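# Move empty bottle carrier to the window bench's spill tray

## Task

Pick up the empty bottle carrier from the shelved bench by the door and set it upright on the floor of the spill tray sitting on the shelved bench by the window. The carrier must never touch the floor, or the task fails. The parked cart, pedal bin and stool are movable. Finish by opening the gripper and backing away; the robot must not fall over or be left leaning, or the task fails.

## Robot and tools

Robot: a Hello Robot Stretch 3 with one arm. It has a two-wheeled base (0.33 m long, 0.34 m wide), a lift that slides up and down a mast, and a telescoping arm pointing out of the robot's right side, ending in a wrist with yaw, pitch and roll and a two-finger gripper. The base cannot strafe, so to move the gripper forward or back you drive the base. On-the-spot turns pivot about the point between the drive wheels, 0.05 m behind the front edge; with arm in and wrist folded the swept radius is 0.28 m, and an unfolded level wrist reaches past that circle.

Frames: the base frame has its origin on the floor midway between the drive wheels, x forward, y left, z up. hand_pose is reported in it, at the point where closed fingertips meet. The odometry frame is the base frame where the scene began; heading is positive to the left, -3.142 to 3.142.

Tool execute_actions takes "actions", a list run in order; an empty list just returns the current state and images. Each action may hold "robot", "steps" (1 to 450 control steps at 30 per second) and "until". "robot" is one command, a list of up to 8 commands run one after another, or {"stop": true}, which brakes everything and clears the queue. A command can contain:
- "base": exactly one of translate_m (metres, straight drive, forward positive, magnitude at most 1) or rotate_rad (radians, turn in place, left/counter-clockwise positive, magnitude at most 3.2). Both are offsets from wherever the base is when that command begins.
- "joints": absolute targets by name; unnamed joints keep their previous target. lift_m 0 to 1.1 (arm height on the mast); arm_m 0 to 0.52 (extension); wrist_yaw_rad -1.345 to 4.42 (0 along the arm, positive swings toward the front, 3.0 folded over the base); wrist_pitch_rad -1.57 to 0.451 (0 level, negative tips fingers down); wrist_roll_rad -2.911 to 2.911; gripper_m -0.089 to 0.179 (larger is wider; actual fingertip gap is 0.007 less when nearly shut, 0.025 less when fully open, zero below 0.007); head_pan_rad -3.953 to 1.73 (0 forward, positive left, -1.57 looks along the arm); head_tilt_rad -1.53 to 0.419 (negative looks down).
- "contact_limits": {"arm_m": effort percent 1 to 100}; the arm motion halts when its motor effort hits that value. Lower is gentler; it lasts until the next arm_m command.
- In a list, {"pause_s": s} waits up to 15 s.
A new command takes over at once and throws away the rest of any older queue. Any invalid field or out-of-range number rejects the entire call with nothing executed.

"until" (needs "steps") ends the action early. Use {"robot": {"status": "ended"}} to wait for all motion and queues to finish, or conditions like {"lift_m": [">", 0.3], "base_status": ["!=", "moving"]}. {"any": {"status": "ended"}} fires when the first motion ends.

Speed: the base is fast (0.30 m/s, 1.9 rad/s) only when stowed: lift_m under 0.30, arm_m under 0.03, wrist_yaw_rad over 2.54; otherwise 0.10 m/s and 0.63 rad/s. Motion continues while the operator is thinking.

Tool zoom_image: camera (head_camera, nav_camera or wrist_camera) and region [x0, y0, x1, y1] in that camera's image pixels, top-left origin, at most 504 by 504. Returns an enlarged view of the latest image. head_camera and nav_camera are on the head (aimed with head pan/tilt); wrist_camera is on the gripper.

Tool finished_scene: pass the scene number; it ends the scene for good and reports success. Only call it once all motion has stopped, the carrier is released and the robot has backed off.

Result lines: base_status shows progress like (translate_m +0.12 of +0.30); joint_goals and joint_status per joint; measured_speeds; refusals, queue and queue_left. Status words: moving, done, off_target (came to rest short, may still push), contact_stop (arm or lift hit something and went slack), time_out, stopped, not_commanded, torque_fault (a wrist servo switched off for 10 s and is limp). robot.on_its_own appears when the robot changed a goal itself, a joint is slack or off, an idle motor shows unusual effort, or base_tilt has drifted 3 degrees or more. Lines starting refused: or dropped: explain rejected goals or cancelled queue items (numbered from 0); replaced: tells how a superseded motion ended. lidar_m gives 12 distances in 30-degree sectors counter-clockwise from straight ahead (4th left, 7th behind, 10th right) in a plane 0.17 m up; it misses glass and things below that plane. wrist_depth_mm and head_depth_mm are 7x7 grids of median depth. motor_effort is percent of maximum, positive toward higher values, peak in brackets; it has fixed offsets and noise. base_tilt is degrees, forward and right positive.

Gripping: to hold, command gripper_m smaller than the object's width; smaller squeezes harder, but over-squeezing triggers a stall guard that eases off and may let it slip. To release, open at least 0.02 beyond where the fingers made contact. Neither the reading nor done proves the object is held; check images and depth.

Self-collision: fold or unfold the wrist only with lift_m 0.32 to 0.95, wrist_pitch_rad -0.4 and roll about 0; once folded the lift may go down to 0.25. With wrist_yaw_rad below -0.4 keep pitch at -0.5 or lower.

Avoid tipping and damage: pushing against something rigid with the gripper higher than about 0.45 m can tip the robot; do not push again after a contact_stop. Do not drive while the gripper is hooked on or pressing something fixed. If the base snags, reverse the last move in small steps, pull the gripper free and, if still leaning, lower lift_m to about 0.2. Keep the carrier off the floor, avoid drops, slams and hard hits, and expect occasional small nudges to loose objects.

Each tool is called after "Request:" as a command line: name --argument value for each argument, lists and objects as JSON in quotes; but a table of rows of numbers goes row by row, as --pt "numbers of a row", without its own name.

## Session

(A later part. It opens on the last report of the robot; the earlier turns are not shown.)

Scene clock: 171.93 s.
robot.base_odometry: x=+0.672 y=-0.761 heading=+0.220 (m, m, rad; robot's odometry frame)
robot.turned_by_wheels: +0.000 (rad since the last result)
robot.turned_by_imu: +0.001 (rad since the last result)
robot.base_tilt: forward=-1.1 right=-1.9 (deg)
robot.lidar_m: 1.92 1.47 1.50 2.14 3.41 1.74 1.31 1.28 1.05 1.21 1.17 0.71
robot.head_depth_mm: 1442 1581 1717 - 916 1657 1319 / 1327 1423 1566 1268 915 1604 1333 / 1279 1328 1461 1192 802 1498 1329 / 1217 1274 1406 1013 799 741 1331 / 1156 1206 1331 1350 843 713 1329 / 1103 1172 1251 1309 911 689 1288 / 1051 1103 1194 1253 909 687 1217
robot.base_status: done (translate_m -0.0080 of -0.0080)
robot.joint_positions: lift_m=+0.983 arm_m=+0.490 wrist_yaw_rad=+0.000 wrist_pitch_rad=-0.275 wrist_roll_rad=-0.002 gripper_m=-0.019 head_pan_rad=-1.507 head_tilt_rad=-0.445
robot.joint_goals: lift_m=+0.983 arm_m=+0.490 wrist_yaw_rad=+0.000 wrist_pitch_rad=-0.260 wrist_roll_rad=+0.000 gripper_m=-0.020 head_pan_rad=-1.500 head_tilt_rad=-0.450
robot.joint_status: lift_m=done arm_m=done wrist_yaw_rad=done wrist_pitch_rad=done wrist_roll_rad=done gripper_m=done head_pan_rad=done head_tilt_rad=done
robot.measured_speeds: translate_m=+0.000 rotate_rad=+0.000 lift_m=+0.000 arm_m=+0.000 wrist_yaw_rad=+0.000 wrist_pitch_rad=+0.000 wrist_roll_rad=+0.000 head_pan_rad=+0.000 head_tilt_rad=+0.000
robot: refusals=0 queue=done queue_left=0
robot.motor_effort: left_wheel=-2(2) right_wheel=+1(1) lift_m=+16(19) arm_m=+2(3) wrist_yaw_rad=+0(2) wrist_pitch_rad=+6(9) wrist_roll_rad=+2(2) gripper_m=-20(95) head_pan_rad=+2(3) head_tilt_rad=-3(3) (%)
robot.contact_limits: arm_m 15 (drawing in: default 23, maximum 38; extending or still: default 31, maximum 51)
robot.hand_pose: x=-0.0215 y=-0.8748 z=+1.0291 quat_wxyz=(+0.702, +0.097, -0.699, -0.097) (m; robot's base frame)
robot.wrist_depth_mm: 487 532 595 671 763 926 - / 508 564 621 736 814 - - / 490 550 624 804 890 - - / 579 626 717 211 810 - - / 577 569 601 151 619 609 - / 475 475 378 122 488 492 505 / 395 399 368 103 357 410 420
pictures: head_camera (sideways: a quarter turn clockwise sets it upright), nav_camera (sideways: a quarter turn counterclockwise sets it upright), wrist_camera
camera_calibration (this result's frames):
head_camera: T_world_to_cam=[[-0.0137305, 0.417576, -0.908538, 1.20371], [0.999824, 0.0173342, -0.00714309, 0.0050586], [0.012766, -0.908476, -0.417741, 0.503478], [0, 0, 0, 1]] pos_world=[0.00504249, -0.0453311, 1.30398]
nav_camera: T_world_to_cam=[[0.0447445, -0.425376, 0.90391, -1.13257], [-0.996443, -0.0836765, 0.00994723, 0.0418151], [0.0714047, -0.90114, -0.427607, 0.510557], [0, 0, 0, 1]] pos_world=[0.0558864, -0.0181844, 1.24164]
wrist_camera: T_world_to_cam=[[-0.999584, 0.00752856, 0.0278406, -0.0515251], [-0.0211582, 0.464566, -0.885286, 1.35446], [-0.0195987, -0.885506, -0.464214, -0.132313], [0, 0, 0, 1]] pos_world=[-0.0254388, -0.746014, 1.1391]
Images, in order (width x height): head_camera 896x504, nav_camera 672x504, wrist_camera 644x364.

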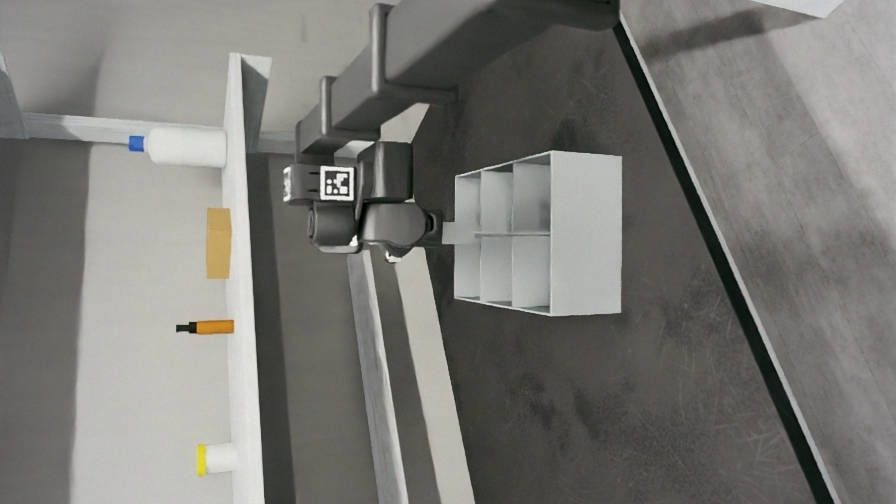

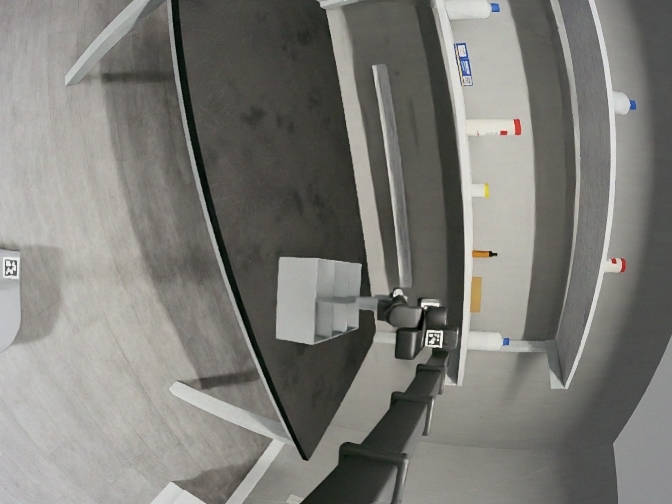

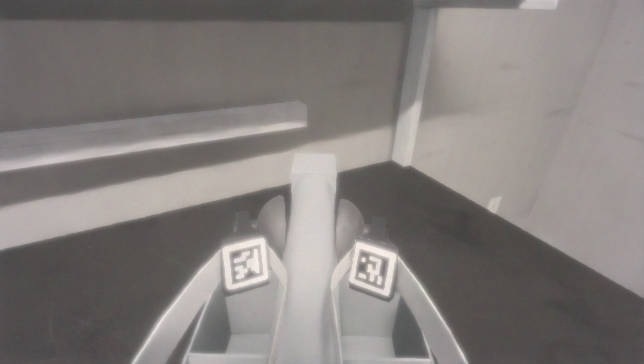

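Request:
execute_actions --actions '[{"robot":[{"joints":{"gripper_m":-0.04}},{"joints":{"lift_m":1.02}}],"steps":120,"until":{"robot":{"status":"ended"}}},{"steps":15}]'

Scene clock: 177.07 s.
robot.base_odometry: x=+0.672 y=-0.761 heading=+0.220 (m, m, rad; robot's odometry frame)
robot.turned_by_wheels: +0.000 (rad since the last result)
robot.turned_by_imu: +0.001 (rad since the last result)
robot.base_tilt: forward=-1.2 right=-2.0 (deg)
robot.lidar_m: 1.92 1.47 1.50 2.14 3.39 1.73 1.31 1.28 1.05 1.21 1.17 0.71
robot.head_depth_mm: 1441 1575 1688 1268 919 1666 1316 / 1328 1426 1618 1348 913 1605 1330 / 1280 1329 - 1260 801 1503 1333 / 1217 1270 1389 965 801 741 1329 / 1155 1203 1326 1349 833 714 1330 / 1103 1169 1259 1314 910 687 1289 / 1049 1100 1193 1248 910 684 1220
robot.base_status: done (translate_m -0.0080 of -0.0080)
robot.joint_positions: lift_m=+1.020 arm_m=+0.490 wrist_yaw_rad=+0.000 wrist_pitch_rad=-0.309 wrist_roll_rad=-0.002 gripper_m=-0.033 head_pan_rad=-1.507 head_tilt_rad=-0.445
robot.joint_goals: lift_m=+1.020 arm_m=+0.490 wrist_yaw_rad=+0.000 wrist_pitch_rad=-0.260 wrist_roll_rad=+0.000 gripper_m=-0.034 head_pan_rad=-1.500 head_tilt_rad=-0.450
robot.joint_status: lift_m=done arm_m=done wrist_yaw_rad=done wrist_pitch_rad=done wrist_roll_rad=done gripper_m=done head_pan_rad=done head_tilt_rad=done
robot.measured_speeds: translate_m=+0.000 rotate_rad=+0.000 lift_m=+0.000 arm_m=+0.000 wrist_yaw_rad=+0.000 wrist_pitch_rad=+0.000 wrist_roll_rad=+0.000 head_pan_rad=+0.000 head_tilt_rad=+0.000
robot: refusals=0 queue=done queue_left=0
robot.on_its_own: gripper_m is held at -0.034, not at your -0.040, by its stall guard, which is still easing
robot.motor_effort: left_wheel=-2(3) right_wheel=+1(1) lift_m=+22(22) arm_m=+2(2) wrist_yaw_rad=+0(0) wrist_pitch_rad=+19(21) wrist_roll_rad=+2(2) gripper_m=-22(95) head_pan_rad=+3(2) head_tilt_rad=-3(4) (%)
robot.contact_limits: arm_m 15 (drawing in: default 23, maximum 38; extending or still: default 31, maximum 51)
robot.hand_pose: x=-0.0215 y=-0.8715 z=+1.0576 quat_wxyz=(+0.700, +0.109, -0.698, -0.109) (m; robot's base frame)
robot.wrist_depth_mm: 474 540 588 671 741 883 - / 504 572 631 723 823 - - / 523 556 633 816 931 - - / 577 659 729 715 816 - - / 597 600 616 147 636 626 - / 481 496 407 125 515 516 541 / 414 419 311 110 349 442 453
pictures: head_camera (sideways: a quarter turn clockwise sets it upright), nav_camera (sideways: a quarter turn counterclockwise sets it upright), wrist_camera
camera_calibration (this result's frames):
head_camera: T_world_to_cam=[[-0.0137304, 0.417576, -0.908538, 1.20371], [0.999824, 0.017334, -0.00714309, 0.0050586], [0.0127658, -0.908476, -0.417741, 0.503478], [0, 0, 0, 1]] pos_world=[0.00504248, -0.0453311, 1.30398]
nav_camera: T_world_to_cam=[[0.0447444, -0.425376, 0.90391, -1.13257], [-0.996443, -0.0836763, 0.00994723, 0.0418151], [0.0714045, -0.90114, -0.427607, 0.510557], [0, 0, 0, 1]] pos_world=[0.0558864, -0.0181844, 1.24164]
wrist_camera: T_world_to_cam=[[-0.999591, 0.00667808, 0.0278077, -0.0530518], [-0.0208766, 0.494167, -0.869116, 1.38691], [-0.0195457, -0.869341, -0.493825, -0.0707844], [0, 0, 0, 1]] pos_world=[-0.0254598, -0.746545, 1.1719]
Images, in order (width x height): head_camera 896x504, nav_camera 672x504, wrist_camera 644x364.

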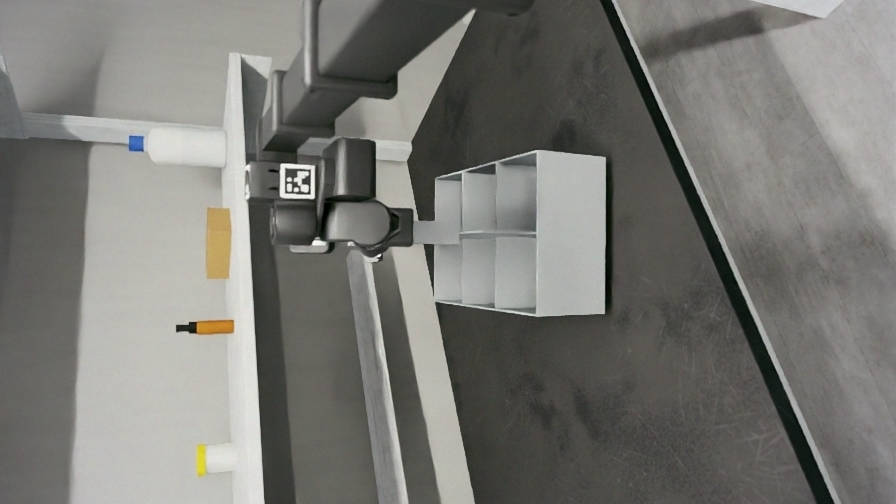

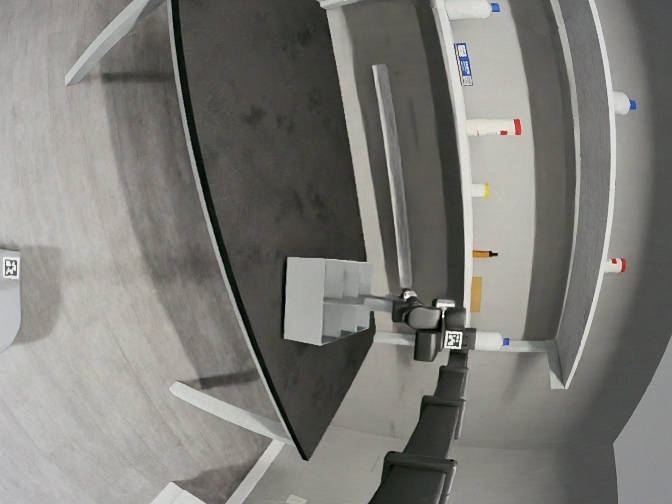

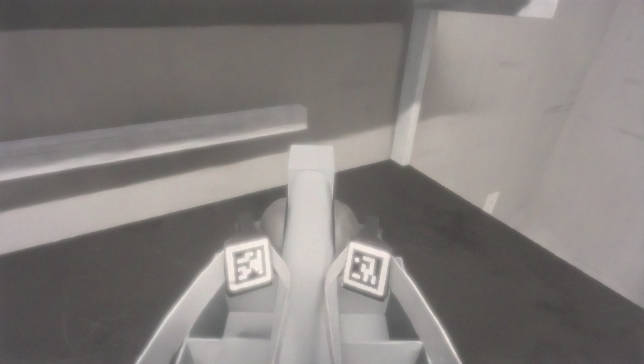

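Request:
execute_actions --actions '[]'

Scene clock: 181.67 s.
robot.base_odometry: x=+0.672 y=-0.761 heading=+0.220 (m, m, rad; robot's odometry frame)
robot.turned_by_wheels: +0.000 (rad since the last result)
robot.turned_by_imu: +0.001 (rad since the last result)
robot.base_tilt: forward=-1.1 right=-1.9 (deg)
robot.lidar_m: 1.91 1.47 1.51 2.15 3.42 1.73 1.31 1.28 1.05 1.21 1.17 0.71
robot.head_depth_mm: 1443 1578 1691 1262 917 1660 1310 / 1327 1422 1618 1354 914 1592 1327 / 1281 1326 - 1263 802 1503 1330 / 1220 1268 1389 962 801 739 1326 / 1157 1202 1325 1346 834 712 1327 / 1103 1169 1254 1310 910 688 1290 / 1052 1102 1196 1258 911 688 1221
robot.base_status: done (translate_m -0.0080 of -0.0080)
robot.joint_positions: lift_m=+1.020 arm_m=+0.490 wrist_yaw_rad=+0.000 wrist_pitch_rad=-0.309 wrist_roll_rad=-0.002 gripper_m=-0.027 head_pan_rad=-1.507 head_tilt_rad=-0.445
robot.joint_goals: lift_m=+1.020 arm_m=+0.490 wrist_yaw_rad=+0.000 wrist_pitch_rad=-0.260 wrist_roll_rad=+0.000 gripper_m=-0.028 head_pan_rad=-1.500 head_tilt_rad=-0.450
robot.joint_status: lift_m=done arm_m=done wrist_yaw_rad=done wrist_pitch_rad=done wrist_roll_rad=done gripper_m=done head_pan_rad=done head_tilt_rad=done
robot.measured_speeds: translate_m=+0.000 rotate_rad=+0.000 lift_m=+0.000 arm_m=+0.000 wrist_yaw_rad=+0.000 wrist_pitch_rad=+0.000 wrist_roll_rad=+0.000 head_pan_rad=+0.000 head_tilt_rad=+0.000
robot: refusals=0 queue=done queue_left=0
robot.on_its_own: gripper_m is held at -0.028, not at your -0.040, by its stall guard, which is not easing now
robot.motor_effort: left_wheel=-2(2) right_wheel=+1(1) lift_m=+22(22) arm_m=+2(2) wrist_yaw_rad=+0(0) wrist_pitch_rad=+19(19) wrist_roll_rad=+2(2) gripper_m=-20(22) head_pan_rad=+3(3) head_tilt_rad=-4(3) (%)
robot.contact_limits: arm_m 15 (drawing in: default 23, maximum 38; extending or still: default 31, maximum 51)
robot.hand_pose: x=-0.0215 y=-0.8715 z=+1.0576 quat_wxyz=(+0.700, +0.109, -0.698, -0.109) (m; robot's base frame)
robot.wrist_depth_mm: 480 529 599 675 745 912 - / 502 563 635 721 830 - - / 524 557 633 789 934 - - / 562 662 754 720 810 - - / 611 614 607 146 631 633 - / 493 510 408 124 517 529 541 / 424 421 316 109 347 440 442
pictures: head_camera (sideways: a quarter turn clockwise sets it upright), nav_camera (sideways: a quarter turn counterclockwise sets it upright), wrist_camera
camera_calibration (this result's frames):
head_camera: T_world_to_cam=[[-0.0137305, 0.417576, -0.908538, 1.20371], [0.999824, 0.0173342, -0.00714309, 0.0050586], [0.012766, -0.908476, -0.417741, 0.503478], [0, 0, 0, 1]] pos_world=[0.00504249, -0.0453311, 1.30398]
nav_camera: T_world_to_cam=[[0.0447445, -0.425376, 0.90391, -1.13257], [-0.996443, -0.0836765, 0.00994723, 0.0418151], [0.0714047, -0.90114, -0.427607, 0.510557], [0, 0, 0, 1]] pos_world=[0.0558864, -0.0181844, 1.24164]
wrist_camera: T_world_to_cam=[[-0.999591, 0.0066782, 0.0278078, -0.0530519], [-0.0208766, 0.494167, -0.869116, 1.38691], [-0.0195458, -0.869341, -0.493825, -0.0707843], [0, 0, 0, 1]] pos_world=[-0.0254598, -0.746545, 1.1719]
Images, in order (width x height): head_camera 896x504, nav_camera 672x504, wrist_camera 644x364.

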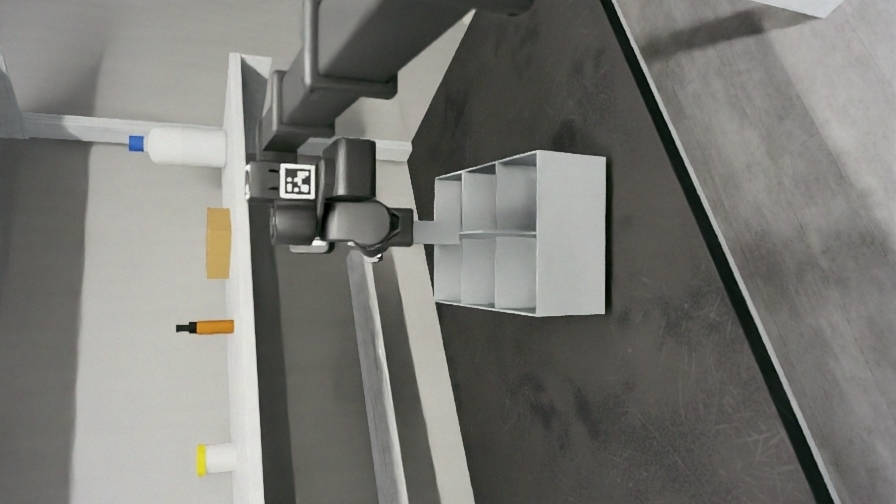

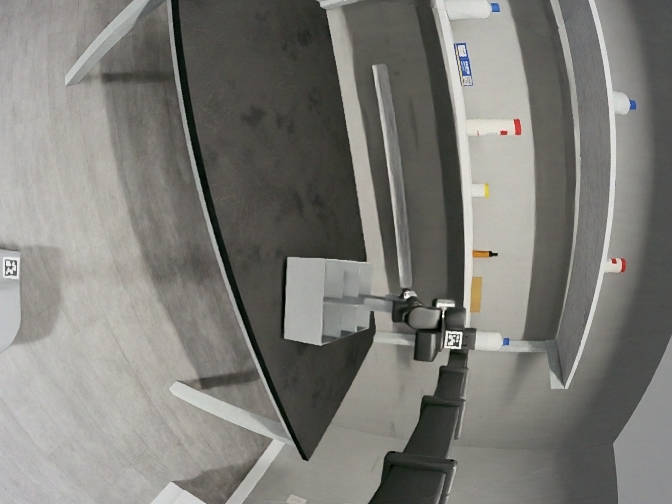

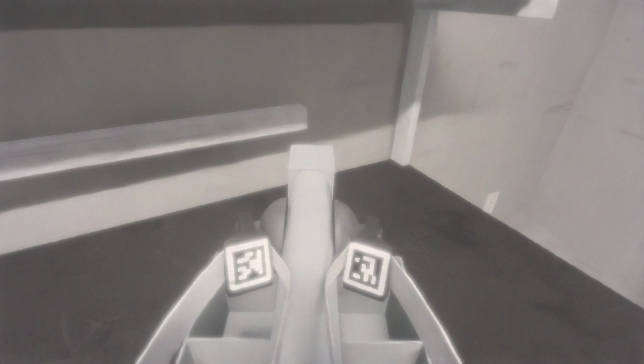

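Request:
execute_actions --actions '[{"robot":{"joints":{"lift_m":1.08}},"steps":60,"until":{"robot":{"lift_m":[">",1.045]}}},{"robot":{"joints":{"arm_m":0.13}},"steps":150,"until":{"robot":{"arm_m":["<",0.3]}}},{"robot":{"base":{"rotate_rad":-1.06},"joints":{"head_pan_rad":-3.1,"head_tilt_rad":-0.6}},"steps":200,"until":{"robot":{"status":"ended"}}},{"robot":{"base":{"translate_m":-1.0},"joints":{"wrist_yaw_rad":0.4}},"steps":45}]'

Scene clock: 212.23 s.
robot.base_odometry: x=+0.593 y=-0.674 heading=-0.840 (m, m, rad; robot's odometry frame)
robot.turned_by_wheels: -1.060 (rad since the last result)
robot.turned_by_imu: -1.076 (rad since the last result)
robot.base_tilt: forward=-1.1 right=-2.9 (deg)
robot.lidar_m: 1.29 0.80 1.93 1.45 1.50 2.09 2.58 1.77 1.31 1.28 1.11 1.34
robot.head_depth_mm: - - - - 1775 1466 1217 / - - - - 1766 1465 1218 / - - - - 1769 1464 1219 / - - - - 1771 1460 1216 / - - - - 1764 1462 1211 / - - - - 1756 1455 1216 / - - - - 1757 1455 1210
robot.base_status: moving (translate_m -0.1177 of -1.0000)
robot.joint_positions: lift_m=+1.080 arm_m=+0.130 wrist_yaw_rad=+0.399 wrist_pitch_rad=-0.309 wrist_roll_rad=-0.001 gripper_m=-0.027 head_pan_rad=-3.093 head_tilt_rad=-0.593
robot.joint_goals: lift_m=+1.080 arm_m=+0.130 wrist_yaw_rad=+0.400 wrist_pitch_rad=-0.260 wrist_roll_rad=+0.000 gripper_m=-0.028 head_pan_rad=-3.100 head_tilt_rad=-0.600
robot.joint_status: lift_m=done arm_m=done wrist_yaw_rad=done wrist_pitch_rad=done wrist_roll_rad=done gripper_m=done head_pan_rad=done head_tilt_rad=done
robot.measured_speeds: translate_m=-0.100 rotate_rad=+0.000 lift_m=+0.000 arm_m=+0.000 wrist_yaw_rad=+0.000 wrist_pitch_rad=+0.000 wrist_roll_rad=+0.000 head_pan_rad=+0.000 head_tilt_rad=+0.000
robot: refusals=0 queue=running queue_left=0
robot.on_its_own: gripper_m is held at -0.028, not at your -0.040, by its stall guard, which is not easing now
robot.motor_effort: left_wheel=+1(8) right_wheel=-3(6) lift_m=+22(23) arm_m=-3(4) wrist_yaw_rad=+1(0) wrist_pitch_rad=+19(19) wrist_roll_rad=+1(1) gripper_m=-20(20) head_pan_rad=-3(34) head_tilt_rad=-5(25) (%)
robot.hand_pose: x=+0.0706 y=-0.4934 z=+1.1176 quat_wxyz=(+0.707, +0.245, -0.662, +0.032) (m; robot's base frame)
robot.wrist_depth_mm: - - - - - - - / - - - - - - - / - - - - 945 - 972 / 879 878 - - - 856 789 / 687 741 - 147 - 965 835 / 621 - 412 125 - - 936 / - - 306 110 355 - 988
pictures: head_camera (sideways: a quarter turn clockwise sets it upright), nav_camera (sideways: a quarter turn counterclockwise sets it upright), wrist_camera
camera_calibration (this result's frames):
head_camera: T_world_to_cam=[[0.546443, 0.0135902, -0.837386, 1.1075], [0.00356355, -0.999897, -0.0139022, 0.0199335], [-0.837489, 0.00461271, -0.546435, 0.676117], [0, 0, 0, 1]] pos_world=[-0.0390129, 0.00176157, 1.29713]
nav_camera: T_world_to_cam=[[-0.553932, -0.0444429, 0.831375, -1.03432], [-0.0696422, 0.997548, 0.00692453, 0.0400985], [-0.829644, -0.0540631, -0.555669, 0.682681], [0, 0, 0, 1]] pos_world=[-0.00376561, -0.0490603, 1.23897]
wrist_camera: T_world_to_cam=[[-0.92369, -0.382208, 0.0267237, -0.161228], [-0.210402, 0.447718, -0.869068, 1.24449], [0.3202, -0.808372, -0.49397, 0.295622], [0, 0, 0, 1]] pos_world=[0.0182597, -0.37983, 1.23188]
Images, in order (width x height): head_camera 896x504, nav_camera 672x504, wrist_camera 644x364.

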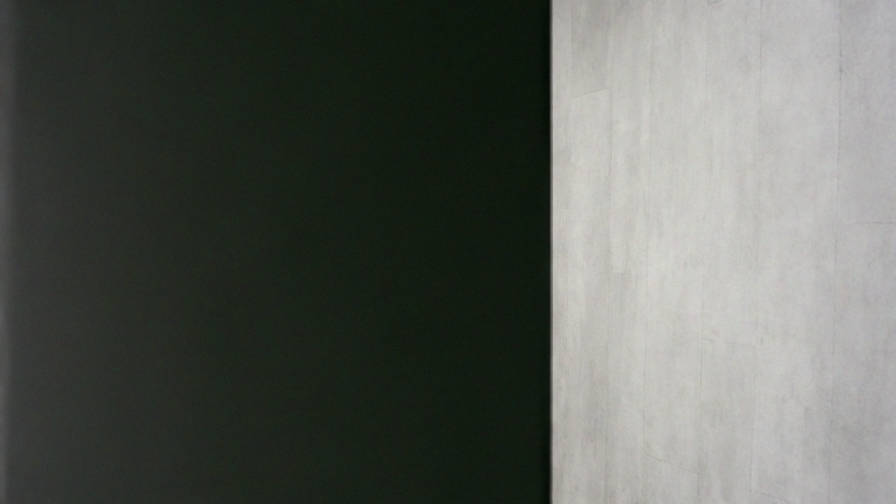

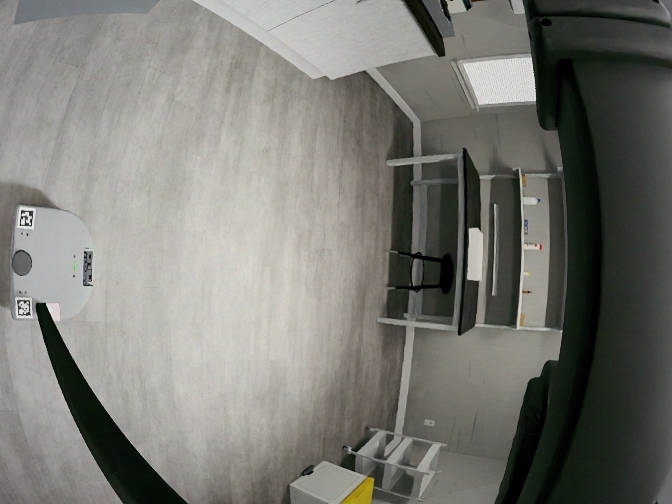

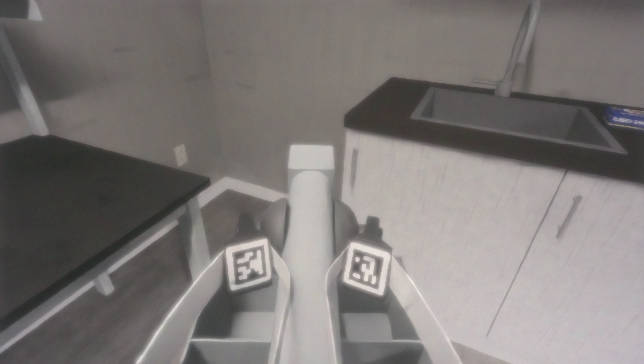

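Request:
execute_actions --actions '[{"robot":{"joints":{"wrist_yaw_rad":0.8}},"steps":300,"until":{"robot":{"translate_m":["<",-0.9]}}},{"robot":{"base":{"translate_m":-1.0},"joints":{"wrist_yaw_rad":1.2}},"steps":300,"until":{"robot":{"translate_m":["<",-0.5]}}},{"robot":{"base":{"translate_m":-0.91},"joints":{"wrist_yaw_rad":1.57,"lift_m":1.098,"head_pan_rad":-1.2,"head_tilt_rad":-0.75}},"steps":400,"until":{"robot":{"status":"ended"}}},{"robot":{"base":{"rotate_rad":-1.56}},"steps":300,"until":{"robot":{"status":"ended"}}}]'

Scene clock: 238.30 s.
robot.base_odometry: x=-0.873 y=+0.962 heading=-2.400 (m, m, rad; robot's odometry frame)
robot.turned_by_wheels: -1.560 (rad since the last result)
robot.turned_by_imu: -1.579 (rad since the last result)
robot.base_tilt: forward=-1.3 right=-2.1 (deg)
robot.lidar_m: 1.81 1.43 1.78 2.89 2.06 1.52 1.49 0.52 0.48 0.48 0.52 1.08
robot.head_depth_mm: 891 967 1041 818 658 560 1148 / 918 991 - 795 637 574 1123 / - 1022 - 809 588 1245 1120 / 982 1084 862 780 378 436 1096 / 1023 1124 - 315 397 434 1075 / 1063 1211 937 488 412 354 1111 / 1103 1266 934 393 435 379 1137
robot.base_status: done (rotate_rad -1.5599 of -1.5600)
robot.joint_positions: lift_m=+1.098 arm_m=+0.130 wrist_yaw_rad=+1.570 wrist_pitch_rad=-0.309 wrist_roll_rad=-0.001 gripper_m=-0.024 head_pan_rad=-1.207 head_tilt_rad=-0.741
robot.joint_goals: lift_m=+1.098 arm_m=+0.130 wrist_yaw_rad=+1.570 wrist_pitch_rad=-0.260 wrist_roll_rad=+0.000 gripper_m=-0.025 head_pan_rad=-1.200 head_tilt_rad=-0.750
robot.joint_status: lift_m=done arm_m=done wrist_yaw_rad=done wrist_pitch_rad=done wrist_roll_rad=done gripper_m=done head_pan_rad=done head_tilt_rad=done
robot.measured_speeds: translate_m=+0.000 rotate_rad=+0.000 lift_m=+0.000 arm_m=+0.000 wrist_yaw_rad=+0.000 wrist_pitch_rad=+0.000 wrist_roll_rad=+0.000 head_pan_rad=+0.000 head_tilt_rad=+0.000
robot: refusals=0 queue=done queue_left=0
robot.on_its_own: gripper_m is held at -0.025, not at your -0.040, by its stall guard, which is not easing now
robot.motor_effort: left_wheel=+2(7) right_wheel=-1(5) lift_m=+22(23) arm_m=-3(3) wrist_yaw_rad=+0(1) wrist_pitch_rad=+19(19) wrist_roll_rad=+1(1) gripper_m=-19(20) head_pan_rad=+2(35) head_tilt_rad=-7(27) (%)
robot.hand_pose: x=+0.2154 y=-0.2756 z=+1.1356 quat_wxyz=(+0.572, +0.571, -0.417, +0.417) (m; robot's base frame)
robot.wrist_depth_mm: - - - - - - 827 / - - - - - - - / - - - - - - 994 / - - - 915 973 994 994 / - - - 147 778 756 758 / - - 415 125 610 623 634 / - - 291 110 350 487 500
pictures: head_camera (sideways: a quarter turn clockwise sets it upright), nav_camera (sideways: a quarter turn counterclockwise sets it upright), wrist_camera
camera_calibration (this result's frames):
head_camera: T_world_to_cam=[[-0.224155, 0.625128, -0.747642, 0.995206], [0.948618, 0.315766, -0.0203887, 0.0226099], [0.223335, -0.713797, -0.663789, 0.822311], [0, 0, 0, 1]] pos_world=[0.0179821, -0.0423077, 1.29036]
nav_camera: T_world_to_cam=[[0.255459, -0.621763, 0.740372, -0.920627], [-0.926521, -0.376223, 0.00373708, 0.0494762], [0.276222, -0.686926, -0.672187, 0.82751], [0, 0, 0, 1]] pos_world=[0.0524471, 0.0146405, 1.23766]
wrist_camera: T_world_to_cam=[[-0.0083963, -0.999613, 0.0265124, -0.311785], [-0.494355, -0.0188973, -0.869055, 1.12563], [0.869219, -0.0204034, -0.494005, 0.533153], [0, 0, 0, 1]] pos_world=[0.0904162, -0.279515, 1.24988]
Images, in order (width x height): head_camera 896x504, nav_camera 672x504, wrist_camera 644x364.

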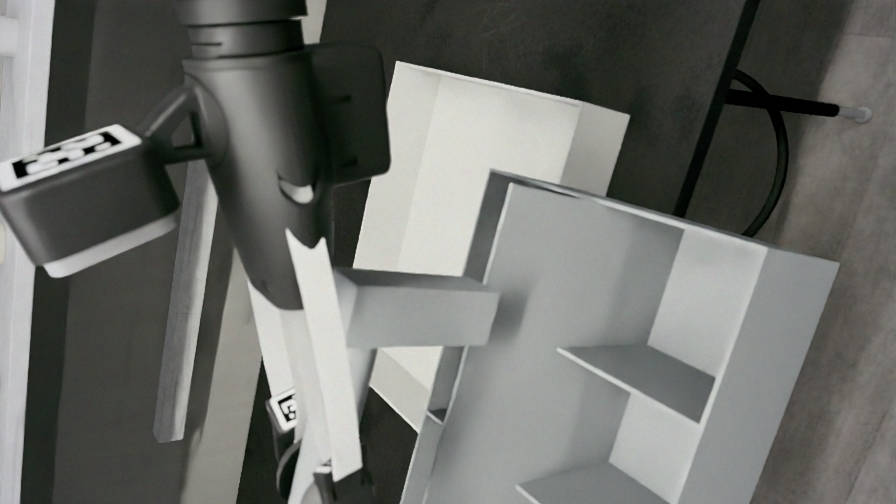

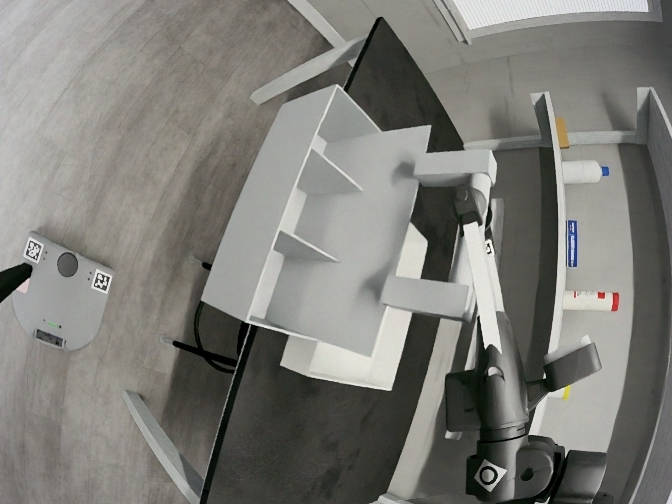

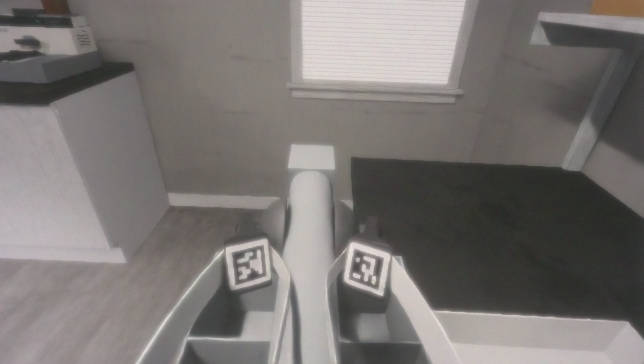

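Request:
execute_actions --actions '[{"robot":{"base":{"translate_m":-0.015},"joints":{"lift_m":1.1,"arm_m":0.428},"contact_limits":{"arm_m":10}},"steps":300,"until":{"robot":{"status":"ended"}}}]'

Scene clock: 271.17 s.
robot.base_odometry: x=-0.862 y=+0.972 heading=-2.400 (m, m, rad; robot's odometry frame)
robot.turned_by_wheels: +0.000 (rad since the last result)
robot.turned_by_imu: +0.001 (rad since the last result)
robot.base_tilt: forward=-1.2 right=-2.0 (deg)
robot.lidar_m: 1.83 1.44 1.80 3.49 2.05 1.51 1.47 0.51 0.53 0.48 0.52 1.10
robot.head_depth_mm: 612 964 1069 819 656 560 1145 / 920 1015 996 785 654 574 1122 / 949 533 592 573 612 1242 1120 / 986 1141 604 581 618 1238 1139 / 1022 567 618 603 631 1326 1138 / 1064 1146 637 629 655 1325 1135 / 1105 1267 1064 732 686 1321 1133
robot.base_status: done (translate_m -0.0150 of -0.0150)
robot.joint_positions: lift_m=+1.100 arm_m=+0.428 wrist_yaw_rad=+1.570 wrist_pitch_rad=-0.309 wrist_roll_rad=-0.001 gripper_m=-0.024 head_pan_rad=-1.207 head_tilt_rad=-0.741
robot.joint_goals: lift_m=+1.100 arm_m=+0.428 wrist_yaw_rad=+1.570 wrist_pitch_rad=-0.260 wrist_roll_rad=+0.000 gripper_m=-0.025 head_pan_rad=-1.200 head_tilt_rad=-0.750
robot.joint_status: lift_m=done arm_m=done wrist_yaw_rad=done wrist_pitch_rad=done wrist_roll_rad=done gripper_m=done head_pan_rad=done head_tilt_rad=done
robot.measured_speeds: translate_m=+0.000 rotate_rad=+0.000 lift_m=+0.000 arm_m=+0.000 wrist_yaw_rad=+0.000 wrist_pitch_rad=+0.000 wrist_roll_rad=+0.000 head_pan_rad=+0.000 head_tilt_rad=+0.000
robot: refusals=0 queue=done queue_left=0
robot.on_its_own: gripper_m is held at -0.025, not at your -0.040, by its stall guard, which is not easing now
robot.motor_effort: left_wheel=+2(4) right_wheel=-1(4) lift_m=+22(23) arm_m=+3(3) wrist_yaw_rad=+0(0) wrist_pitch_rad=+19(19) wrist_roll_rad=+1(1) gripper_m=-19(19) head_pan_rad=+3(2) head_tilt_rad=-7(7) (%)
robot.contact_limits: arm_m 10 (drawing in: default 23, maximum 38; extending or still: default 31, maximum 51)
robot.hand_pose: x=+0.2154 y=-0.5731 z=+1.1374 quat_wxyz=(+0.572, +0.571, -0.417, +0.417) (m; robot's base frame)
robot.wrist_depth_mm: - - - - - 565 355 / - - - - - 933 661 / - - - - - 969 652 / - - - 885 986 924 629 / - - - 146 735 778 656 / - - 410 125 607 623 613 / - - 295 110 352 529 537
pictures: head_camera (sideways: a quarter turn clockwise sets it upright), nav_camera (sideways: a quarter turn counterclockwise sets it upright), wrist_camera
camera_calibration (this result's frames):
head_camera: T_world_to_cam=[[-0.224218, 0.625257, -0.747516, 0.995042], [0.948611, 0.315788, -0.0203968, 0.0226205], [0.223303, -0.713675, -0.663931, 0.822496], [0, 0, 0, 1]] pos_world=[0.0179821, -0.0423054, 1.29035]
nav_camera: T_world_to_cam=[[0.255521, -0.62189, 0.740244, -0.92046], [-0.926514, -0.376241, 0.0037329, 0.0494816], [0.276189, -0.686801, -0.672328, 0.827694], [0, 0, 0, 1]] pos_world=[0.0524424, 0.0146528, 1.23766]
wrist_camera: T_world_to_cam=[[-0.0084111, -0.999613, 0.0265117, -0.609217], [-0.494363, -0.0188891, -0.86905, 1.12157], [0.869215, -0.0204161, -0.494013, 0.527972], [0, 0, 0, 1]] pos_world=[0.0904163, -0.577016, 1.25168]
Images, in order (width x height): head_camera 896x504, nav_camera 672x504, wrist_camera 644x364.

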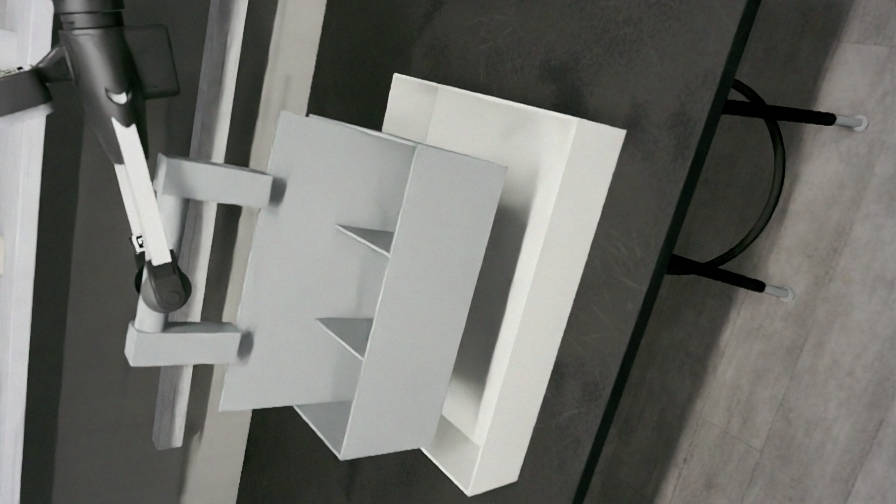

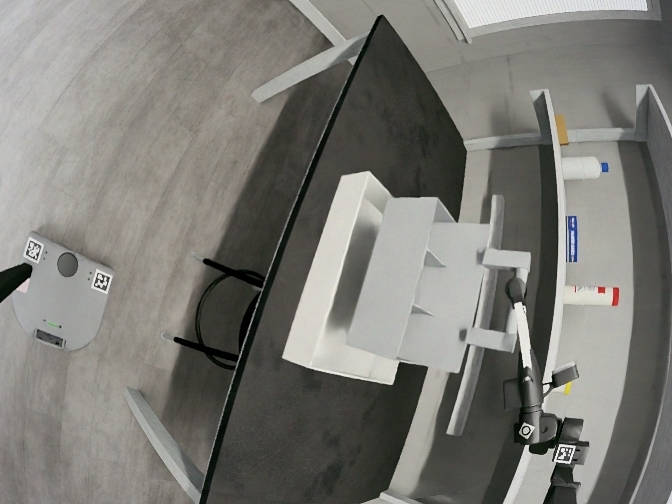

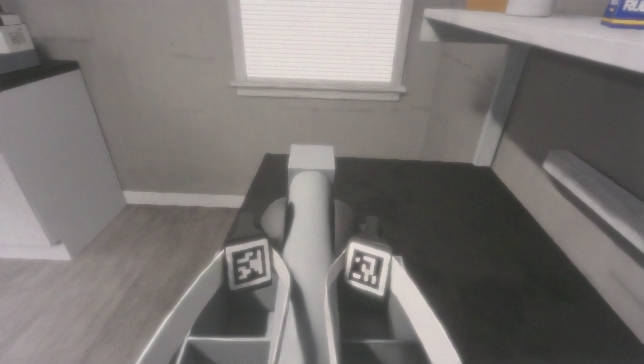

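Request:
execute_actions --actions '[{"robot":{"joints":{"lift_m":1.015}},"steps":120,"until":{"robot":{"status":"ended"}}}]'

Scene clock: 276.00 s.
robot.base_odometry: x=-0.862 y=+0.972 heading=-2.400 (m, m, rad; robot's odometry frame)
robot.turned_by_wheels: +0.000 (rad since the last result)
robot.turned_by_imu: +0.001 (rad since the last result)
robot.base_tilt: forward=-1.1 right=-2.0 (deg)
robot.lidar_m: 1.83 1.44 1.80 3.50 2.05 1.50 1.47 0.51 0.53 0.48 0.52 1.10
robot.head_depth_mm: 884 972 1061 819 655 560 1148 / 913 - 1081 782 655 573 1120 / 952 1026 617 660 607 1243 1120 / 985 1073 662 670 616 1244 1140 / 1020 1092 655 654 631 1327 1134 / 1063 1211 1016 657 654 1326 1134 / 1102 1266 1059 752 685 1321 1129
robot.base_status: done (translate_m -0.0150 of -0.0150)
robot.joint_positions: lift_m=+1.015 arm_m=+0.428 wrist_yaw_rad=+1.570 wrist_pitch_rad=-0.309 wrist_roll_rad=-0.001 gripper_m=-0.024 head_pan_rad=-1.207 head_tilt_rad=-0.741
robot.joint_goals: lift_m=+1.015 arm_m=+0.428 wrist_yaw_rad=+1.570 wrist_pitch_rad=-0.260 wrist_roll_rad=+0.000 gripper_m=-0.025 head_pan_rad=-1.200 head_tilt_rad=-0.750
robot.joint_status: lift_m=done arm_m=done wrist_yaw_rad=done wrist_pitch_rad=done wrist_roll_rad=done gripper_m=done head_pan_rad=done head_tilt_rad=done
robot.measured_speeds: translate_m=+0.000 rotate_rad=+0.000 lift_m=+0.000 arm_m=+0.000 wrist_yaw_rad=+0.000 wrist_pitch_rad=+0.000 wrist_roll_rad=+0.000 head_pan_rad=+0.000 head_tilt_rad=+0.000
robot: refusals=0 queue=done queue_left=0
robot.on_its_own: gripper_m is held at -0.025, not at your -0.040, by its stall guard, which is not easing now
robot.motor_effort: left_wheel=+2(2) right_wheel=-1(1) lift_m=+17(21) arm_m=+3(3) wrist_yaw_rad=+0(1) wrist_pitch_rad=+19(19) wrist_roll_rad=+1(1) gripper_m=-19(19) head_pan_rad=+3(3) head_tilt_rad=-6(6) (%)
robot.contact_limits: arm_m 10 (drawing in: default 23, maximum 38; extending or still: default 31, maximum 51)
robot.hand_pose: x=+0.2154 y=-0.5731 z=+1.0529 quat_wxyz=(+0.572, +0.571, -0.417, +0.417) (m; robot's base frame)
robot.wrist_depth_mm: - - - - - 846 684 / - - - - - 924 657 / - - - - - 948 623 / - - - 704 805 822 662 / - - 678 147 625 627 626 / - - 410 125 444 517 521 / - - 293 110 348 438 434
pictures: head_camera (sideways: a quarter turn clockwise sets it upright), nav_camera (sideways: a quarter turn counterclockwise sets it upright), wrist_camera
camera_calibration (this result's frames):
head_camera: T_world_to_cam=[[-0.224218, 0.625257, -0.747516, 0.995042], [0.948611, 0.315788, -0.0203968, 0.0226205], [0.223303, -0.713675, -0.663931, 0.822496], [0, 0, 0, 1]] pos_world=[0.0179821, -0.0423054, 1.29035]
nav_camera: T_world_to_cam=[[0.255521, -0.62189, 0.740244, -0.92046], [-0.926514, -0.376241, 0.00373291, 0.0494816], [0.276189, -0.686801, -0.672328, 0.827694], [0, 0, 0, 1]] pos_world=[0.0524424, 0.0146528, 1.23766]
wrist_camera: T_world_to_cam=[[-0.00841045, -0.999613, 0.0265124, -0.606978], [-0.494374, -0.0188898, -0.869044, 1.04814], [0.869208, -0.0204161, -0.494024, 0.486252], [0, 0, 0, 1]] pos_world=[0.0904165, -0.577016, 1.1672]
Images, in order (width x height): head_camera 896x504, nav_camera 672x504, wrist_camera 644x364.

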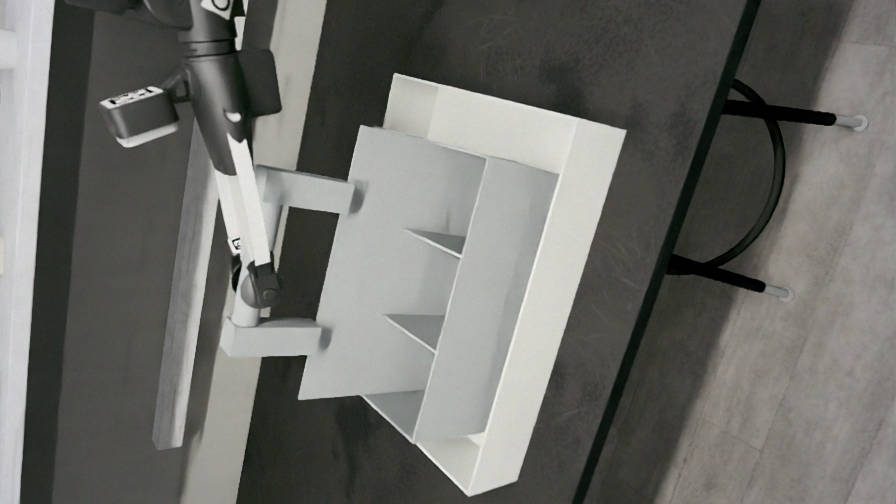

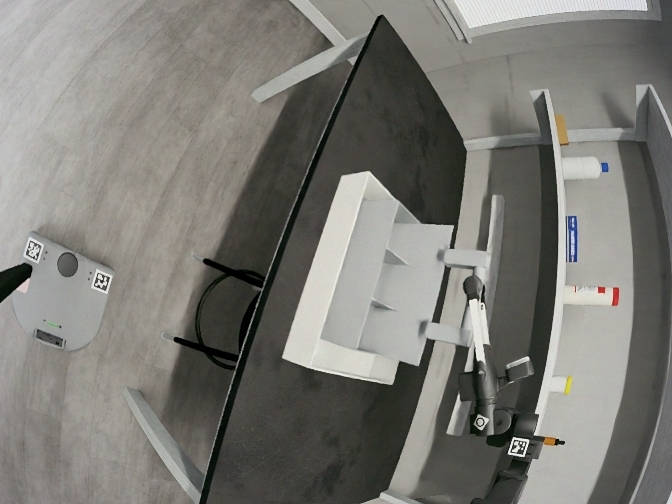

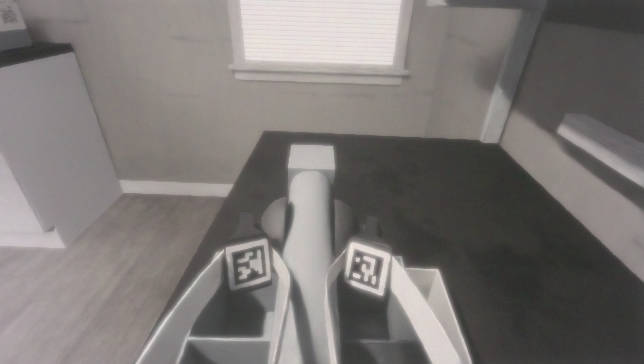

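Request:
execute_actions --actions '[{"robot":[{"joints":{"lift_m":1.004}},{"joints":{"lift_m":0.995}},{"joints":{"lift_m":0.987}}],"steps":120,"until":{"robot":{"status":"ended"}}}]'

Scene clock: 279.80 s.
robot.base_odometry: x=-0.862 y=+0.972 heading=-2.400 (m, m, rad; robot's odometry frame)
robot.turned_by_wheels: +0.000 (rad since the last result)
robot.turned_by_imu: +0.001 (rad since the last result)
robot.base_tilt: forward=-1.3 right=-2.1 (deg)
robot.lidar_m: 1.83 1.45 1.79 3.49 2.04 1.51 1.47 0.51 0.53 0.48 0.53 1.10
robot.head_depth_mm: 888 969 1044 819 657 560 1149 / 920 992 1035 786 655 573 1120 / 951 1034 620 672 612 1243 1118 / 987 1078 1029 681 617 1241 1141 / 1021 1117 655 687 633 1326 1138 / 1060 1214 1066 680 657 1322 1140 / 1106 1262 1064 753 686 1323 1134
robot.base_status: done (translate_m -0.0150 of -0.0150)
robot.joint_positions: lift_m=+0.987 arm_m=+0.428 wrist_yaw_rad=+1.570 wrist_pitch_rad=-0.269 wrist_roll_rad=-0.001 gripper_m=-0.024 head_pan_rad=-1.207 head_tilt_rad=-0.741
robot.joint_goals: lift_m=+0.987 arm_m=+0.428 wrist_yaw_rad=+1.570 wrist_pitch_rad=-0.260 wrist_roll_rad=+0.000 gripper_m=-0.025 head_pan_rad=-1.200 head_tilt_rad=-0.750
robot.joint_status: lift_m=done arm_m=done wrist_yaw_rad=done wrist_pitch_rad=done wrist_roll_rad=done gripper_m=done head_pan_rad=done head_tilt_rad=done
robot.measured_speeds: translate_m=+0.000 rotate_rad=+0.000 lift_m=+0.000 arm_m=+0.000 wrist_yaw_rad=+0.000 wrist_pitch_rad=+0.000 wrist_roll_rad=+0.000 head_pan_rad=+0.000 head_tilt_rad=+0.000
robot: refusals=0 queue=done queue_left=0
robot.on_its_own: gripper_m is held at -0.025, not at your -0.040, by its stall guard, which is not easing now
robot.motor_effort: left_wheel=+4(4) right_wheel=-4(4) lift_m=+14(17) arm_m=+2(3) wrist_yaw_rad=+0(0) wrist_pitch_rad=+4(19) wrist_roll_rad=+1(1) gripper_m=-19(19) head_pan_rad=+3(3) head_tilt_rad=-7(6) (%)
robot.contact_limits: arm_m 10 (drawing in: default 23, maximum 38; extending or still: default 31, maximum 51)
robot.hand_pose: x=+0.2192 y=-0.5731 z=+1.0345 quat_wxyz=(+0.563, +0.562, -0.428, +0.428) (m; robot's base frame)
robot.wrist_depth_mm: - - - - - 839 682 / - - - - - 909 674 / - - - - - 978 615 / - - - 720 826 813 672 / - - 670 149 603 631 604 / - - 380 123 427 504 513 / - - 375 107 369 424 427
pictures: head_camera (sideways: a quarter turn clockwise sets it upright), nav_camera (sideways: a quarter turn counterclockwise sets it upright), wrist_camera
camera_calibration (this result's frames):
head_camera: T_world_to_cam=[[-0.224218, 0.625257, -0.747516, 0.995042], [0.948611, 0.315788, -0.0203968, 0.0226205], [0.223303, -0.713675, -0.663931, 0.822497], [0, 0, 0, 1]] pos_world=[0.0179821, -0.0423054, 1.29035]
nav_camera: T_world_to_cam=[[0.255521, -0.62189, 0.740244, -0.92046], [-0.926514, -0.376241, 0.0037329, 0.0494816], [0.276189, -0.686801, -0.672328, 0.827694], [0, 0, 0, 1]] pos_world=[0.0524424, 0.0146528, 1.23766]
wrist_camera: T_world_to_cam=[[-0.0094187, -0.999612, 0.0262092, -0.605926], [-0.459553, -0.0189514, -0.887948, 1.04596], [0.888101, -0.0204078, -0.459196, 0.433701], [0, 0, 0, 1]] pos_world=[0.0897976, -0.577018, 1.1438]
Images, in order (width x height): head_camera 896x504, nav_camera 672x504, wrist_camera 644x364.

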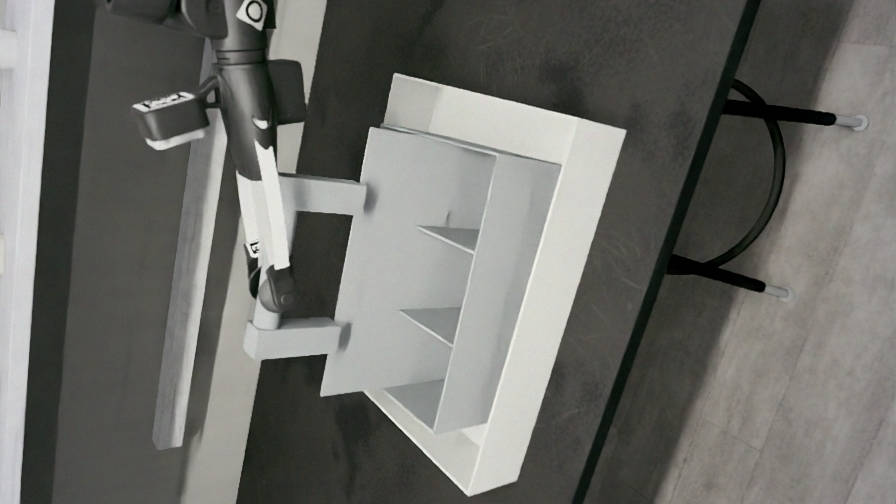

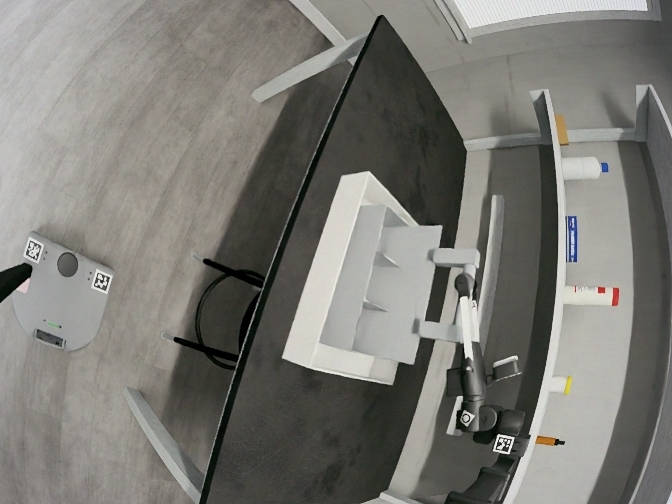

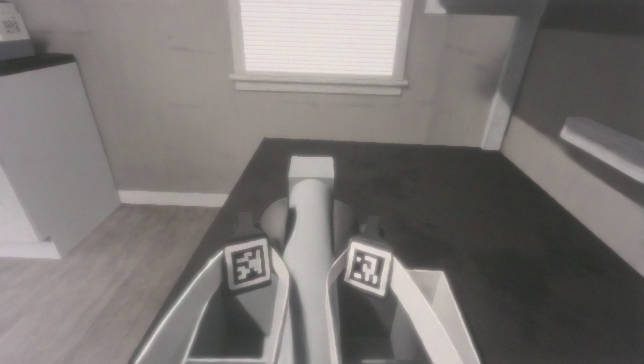

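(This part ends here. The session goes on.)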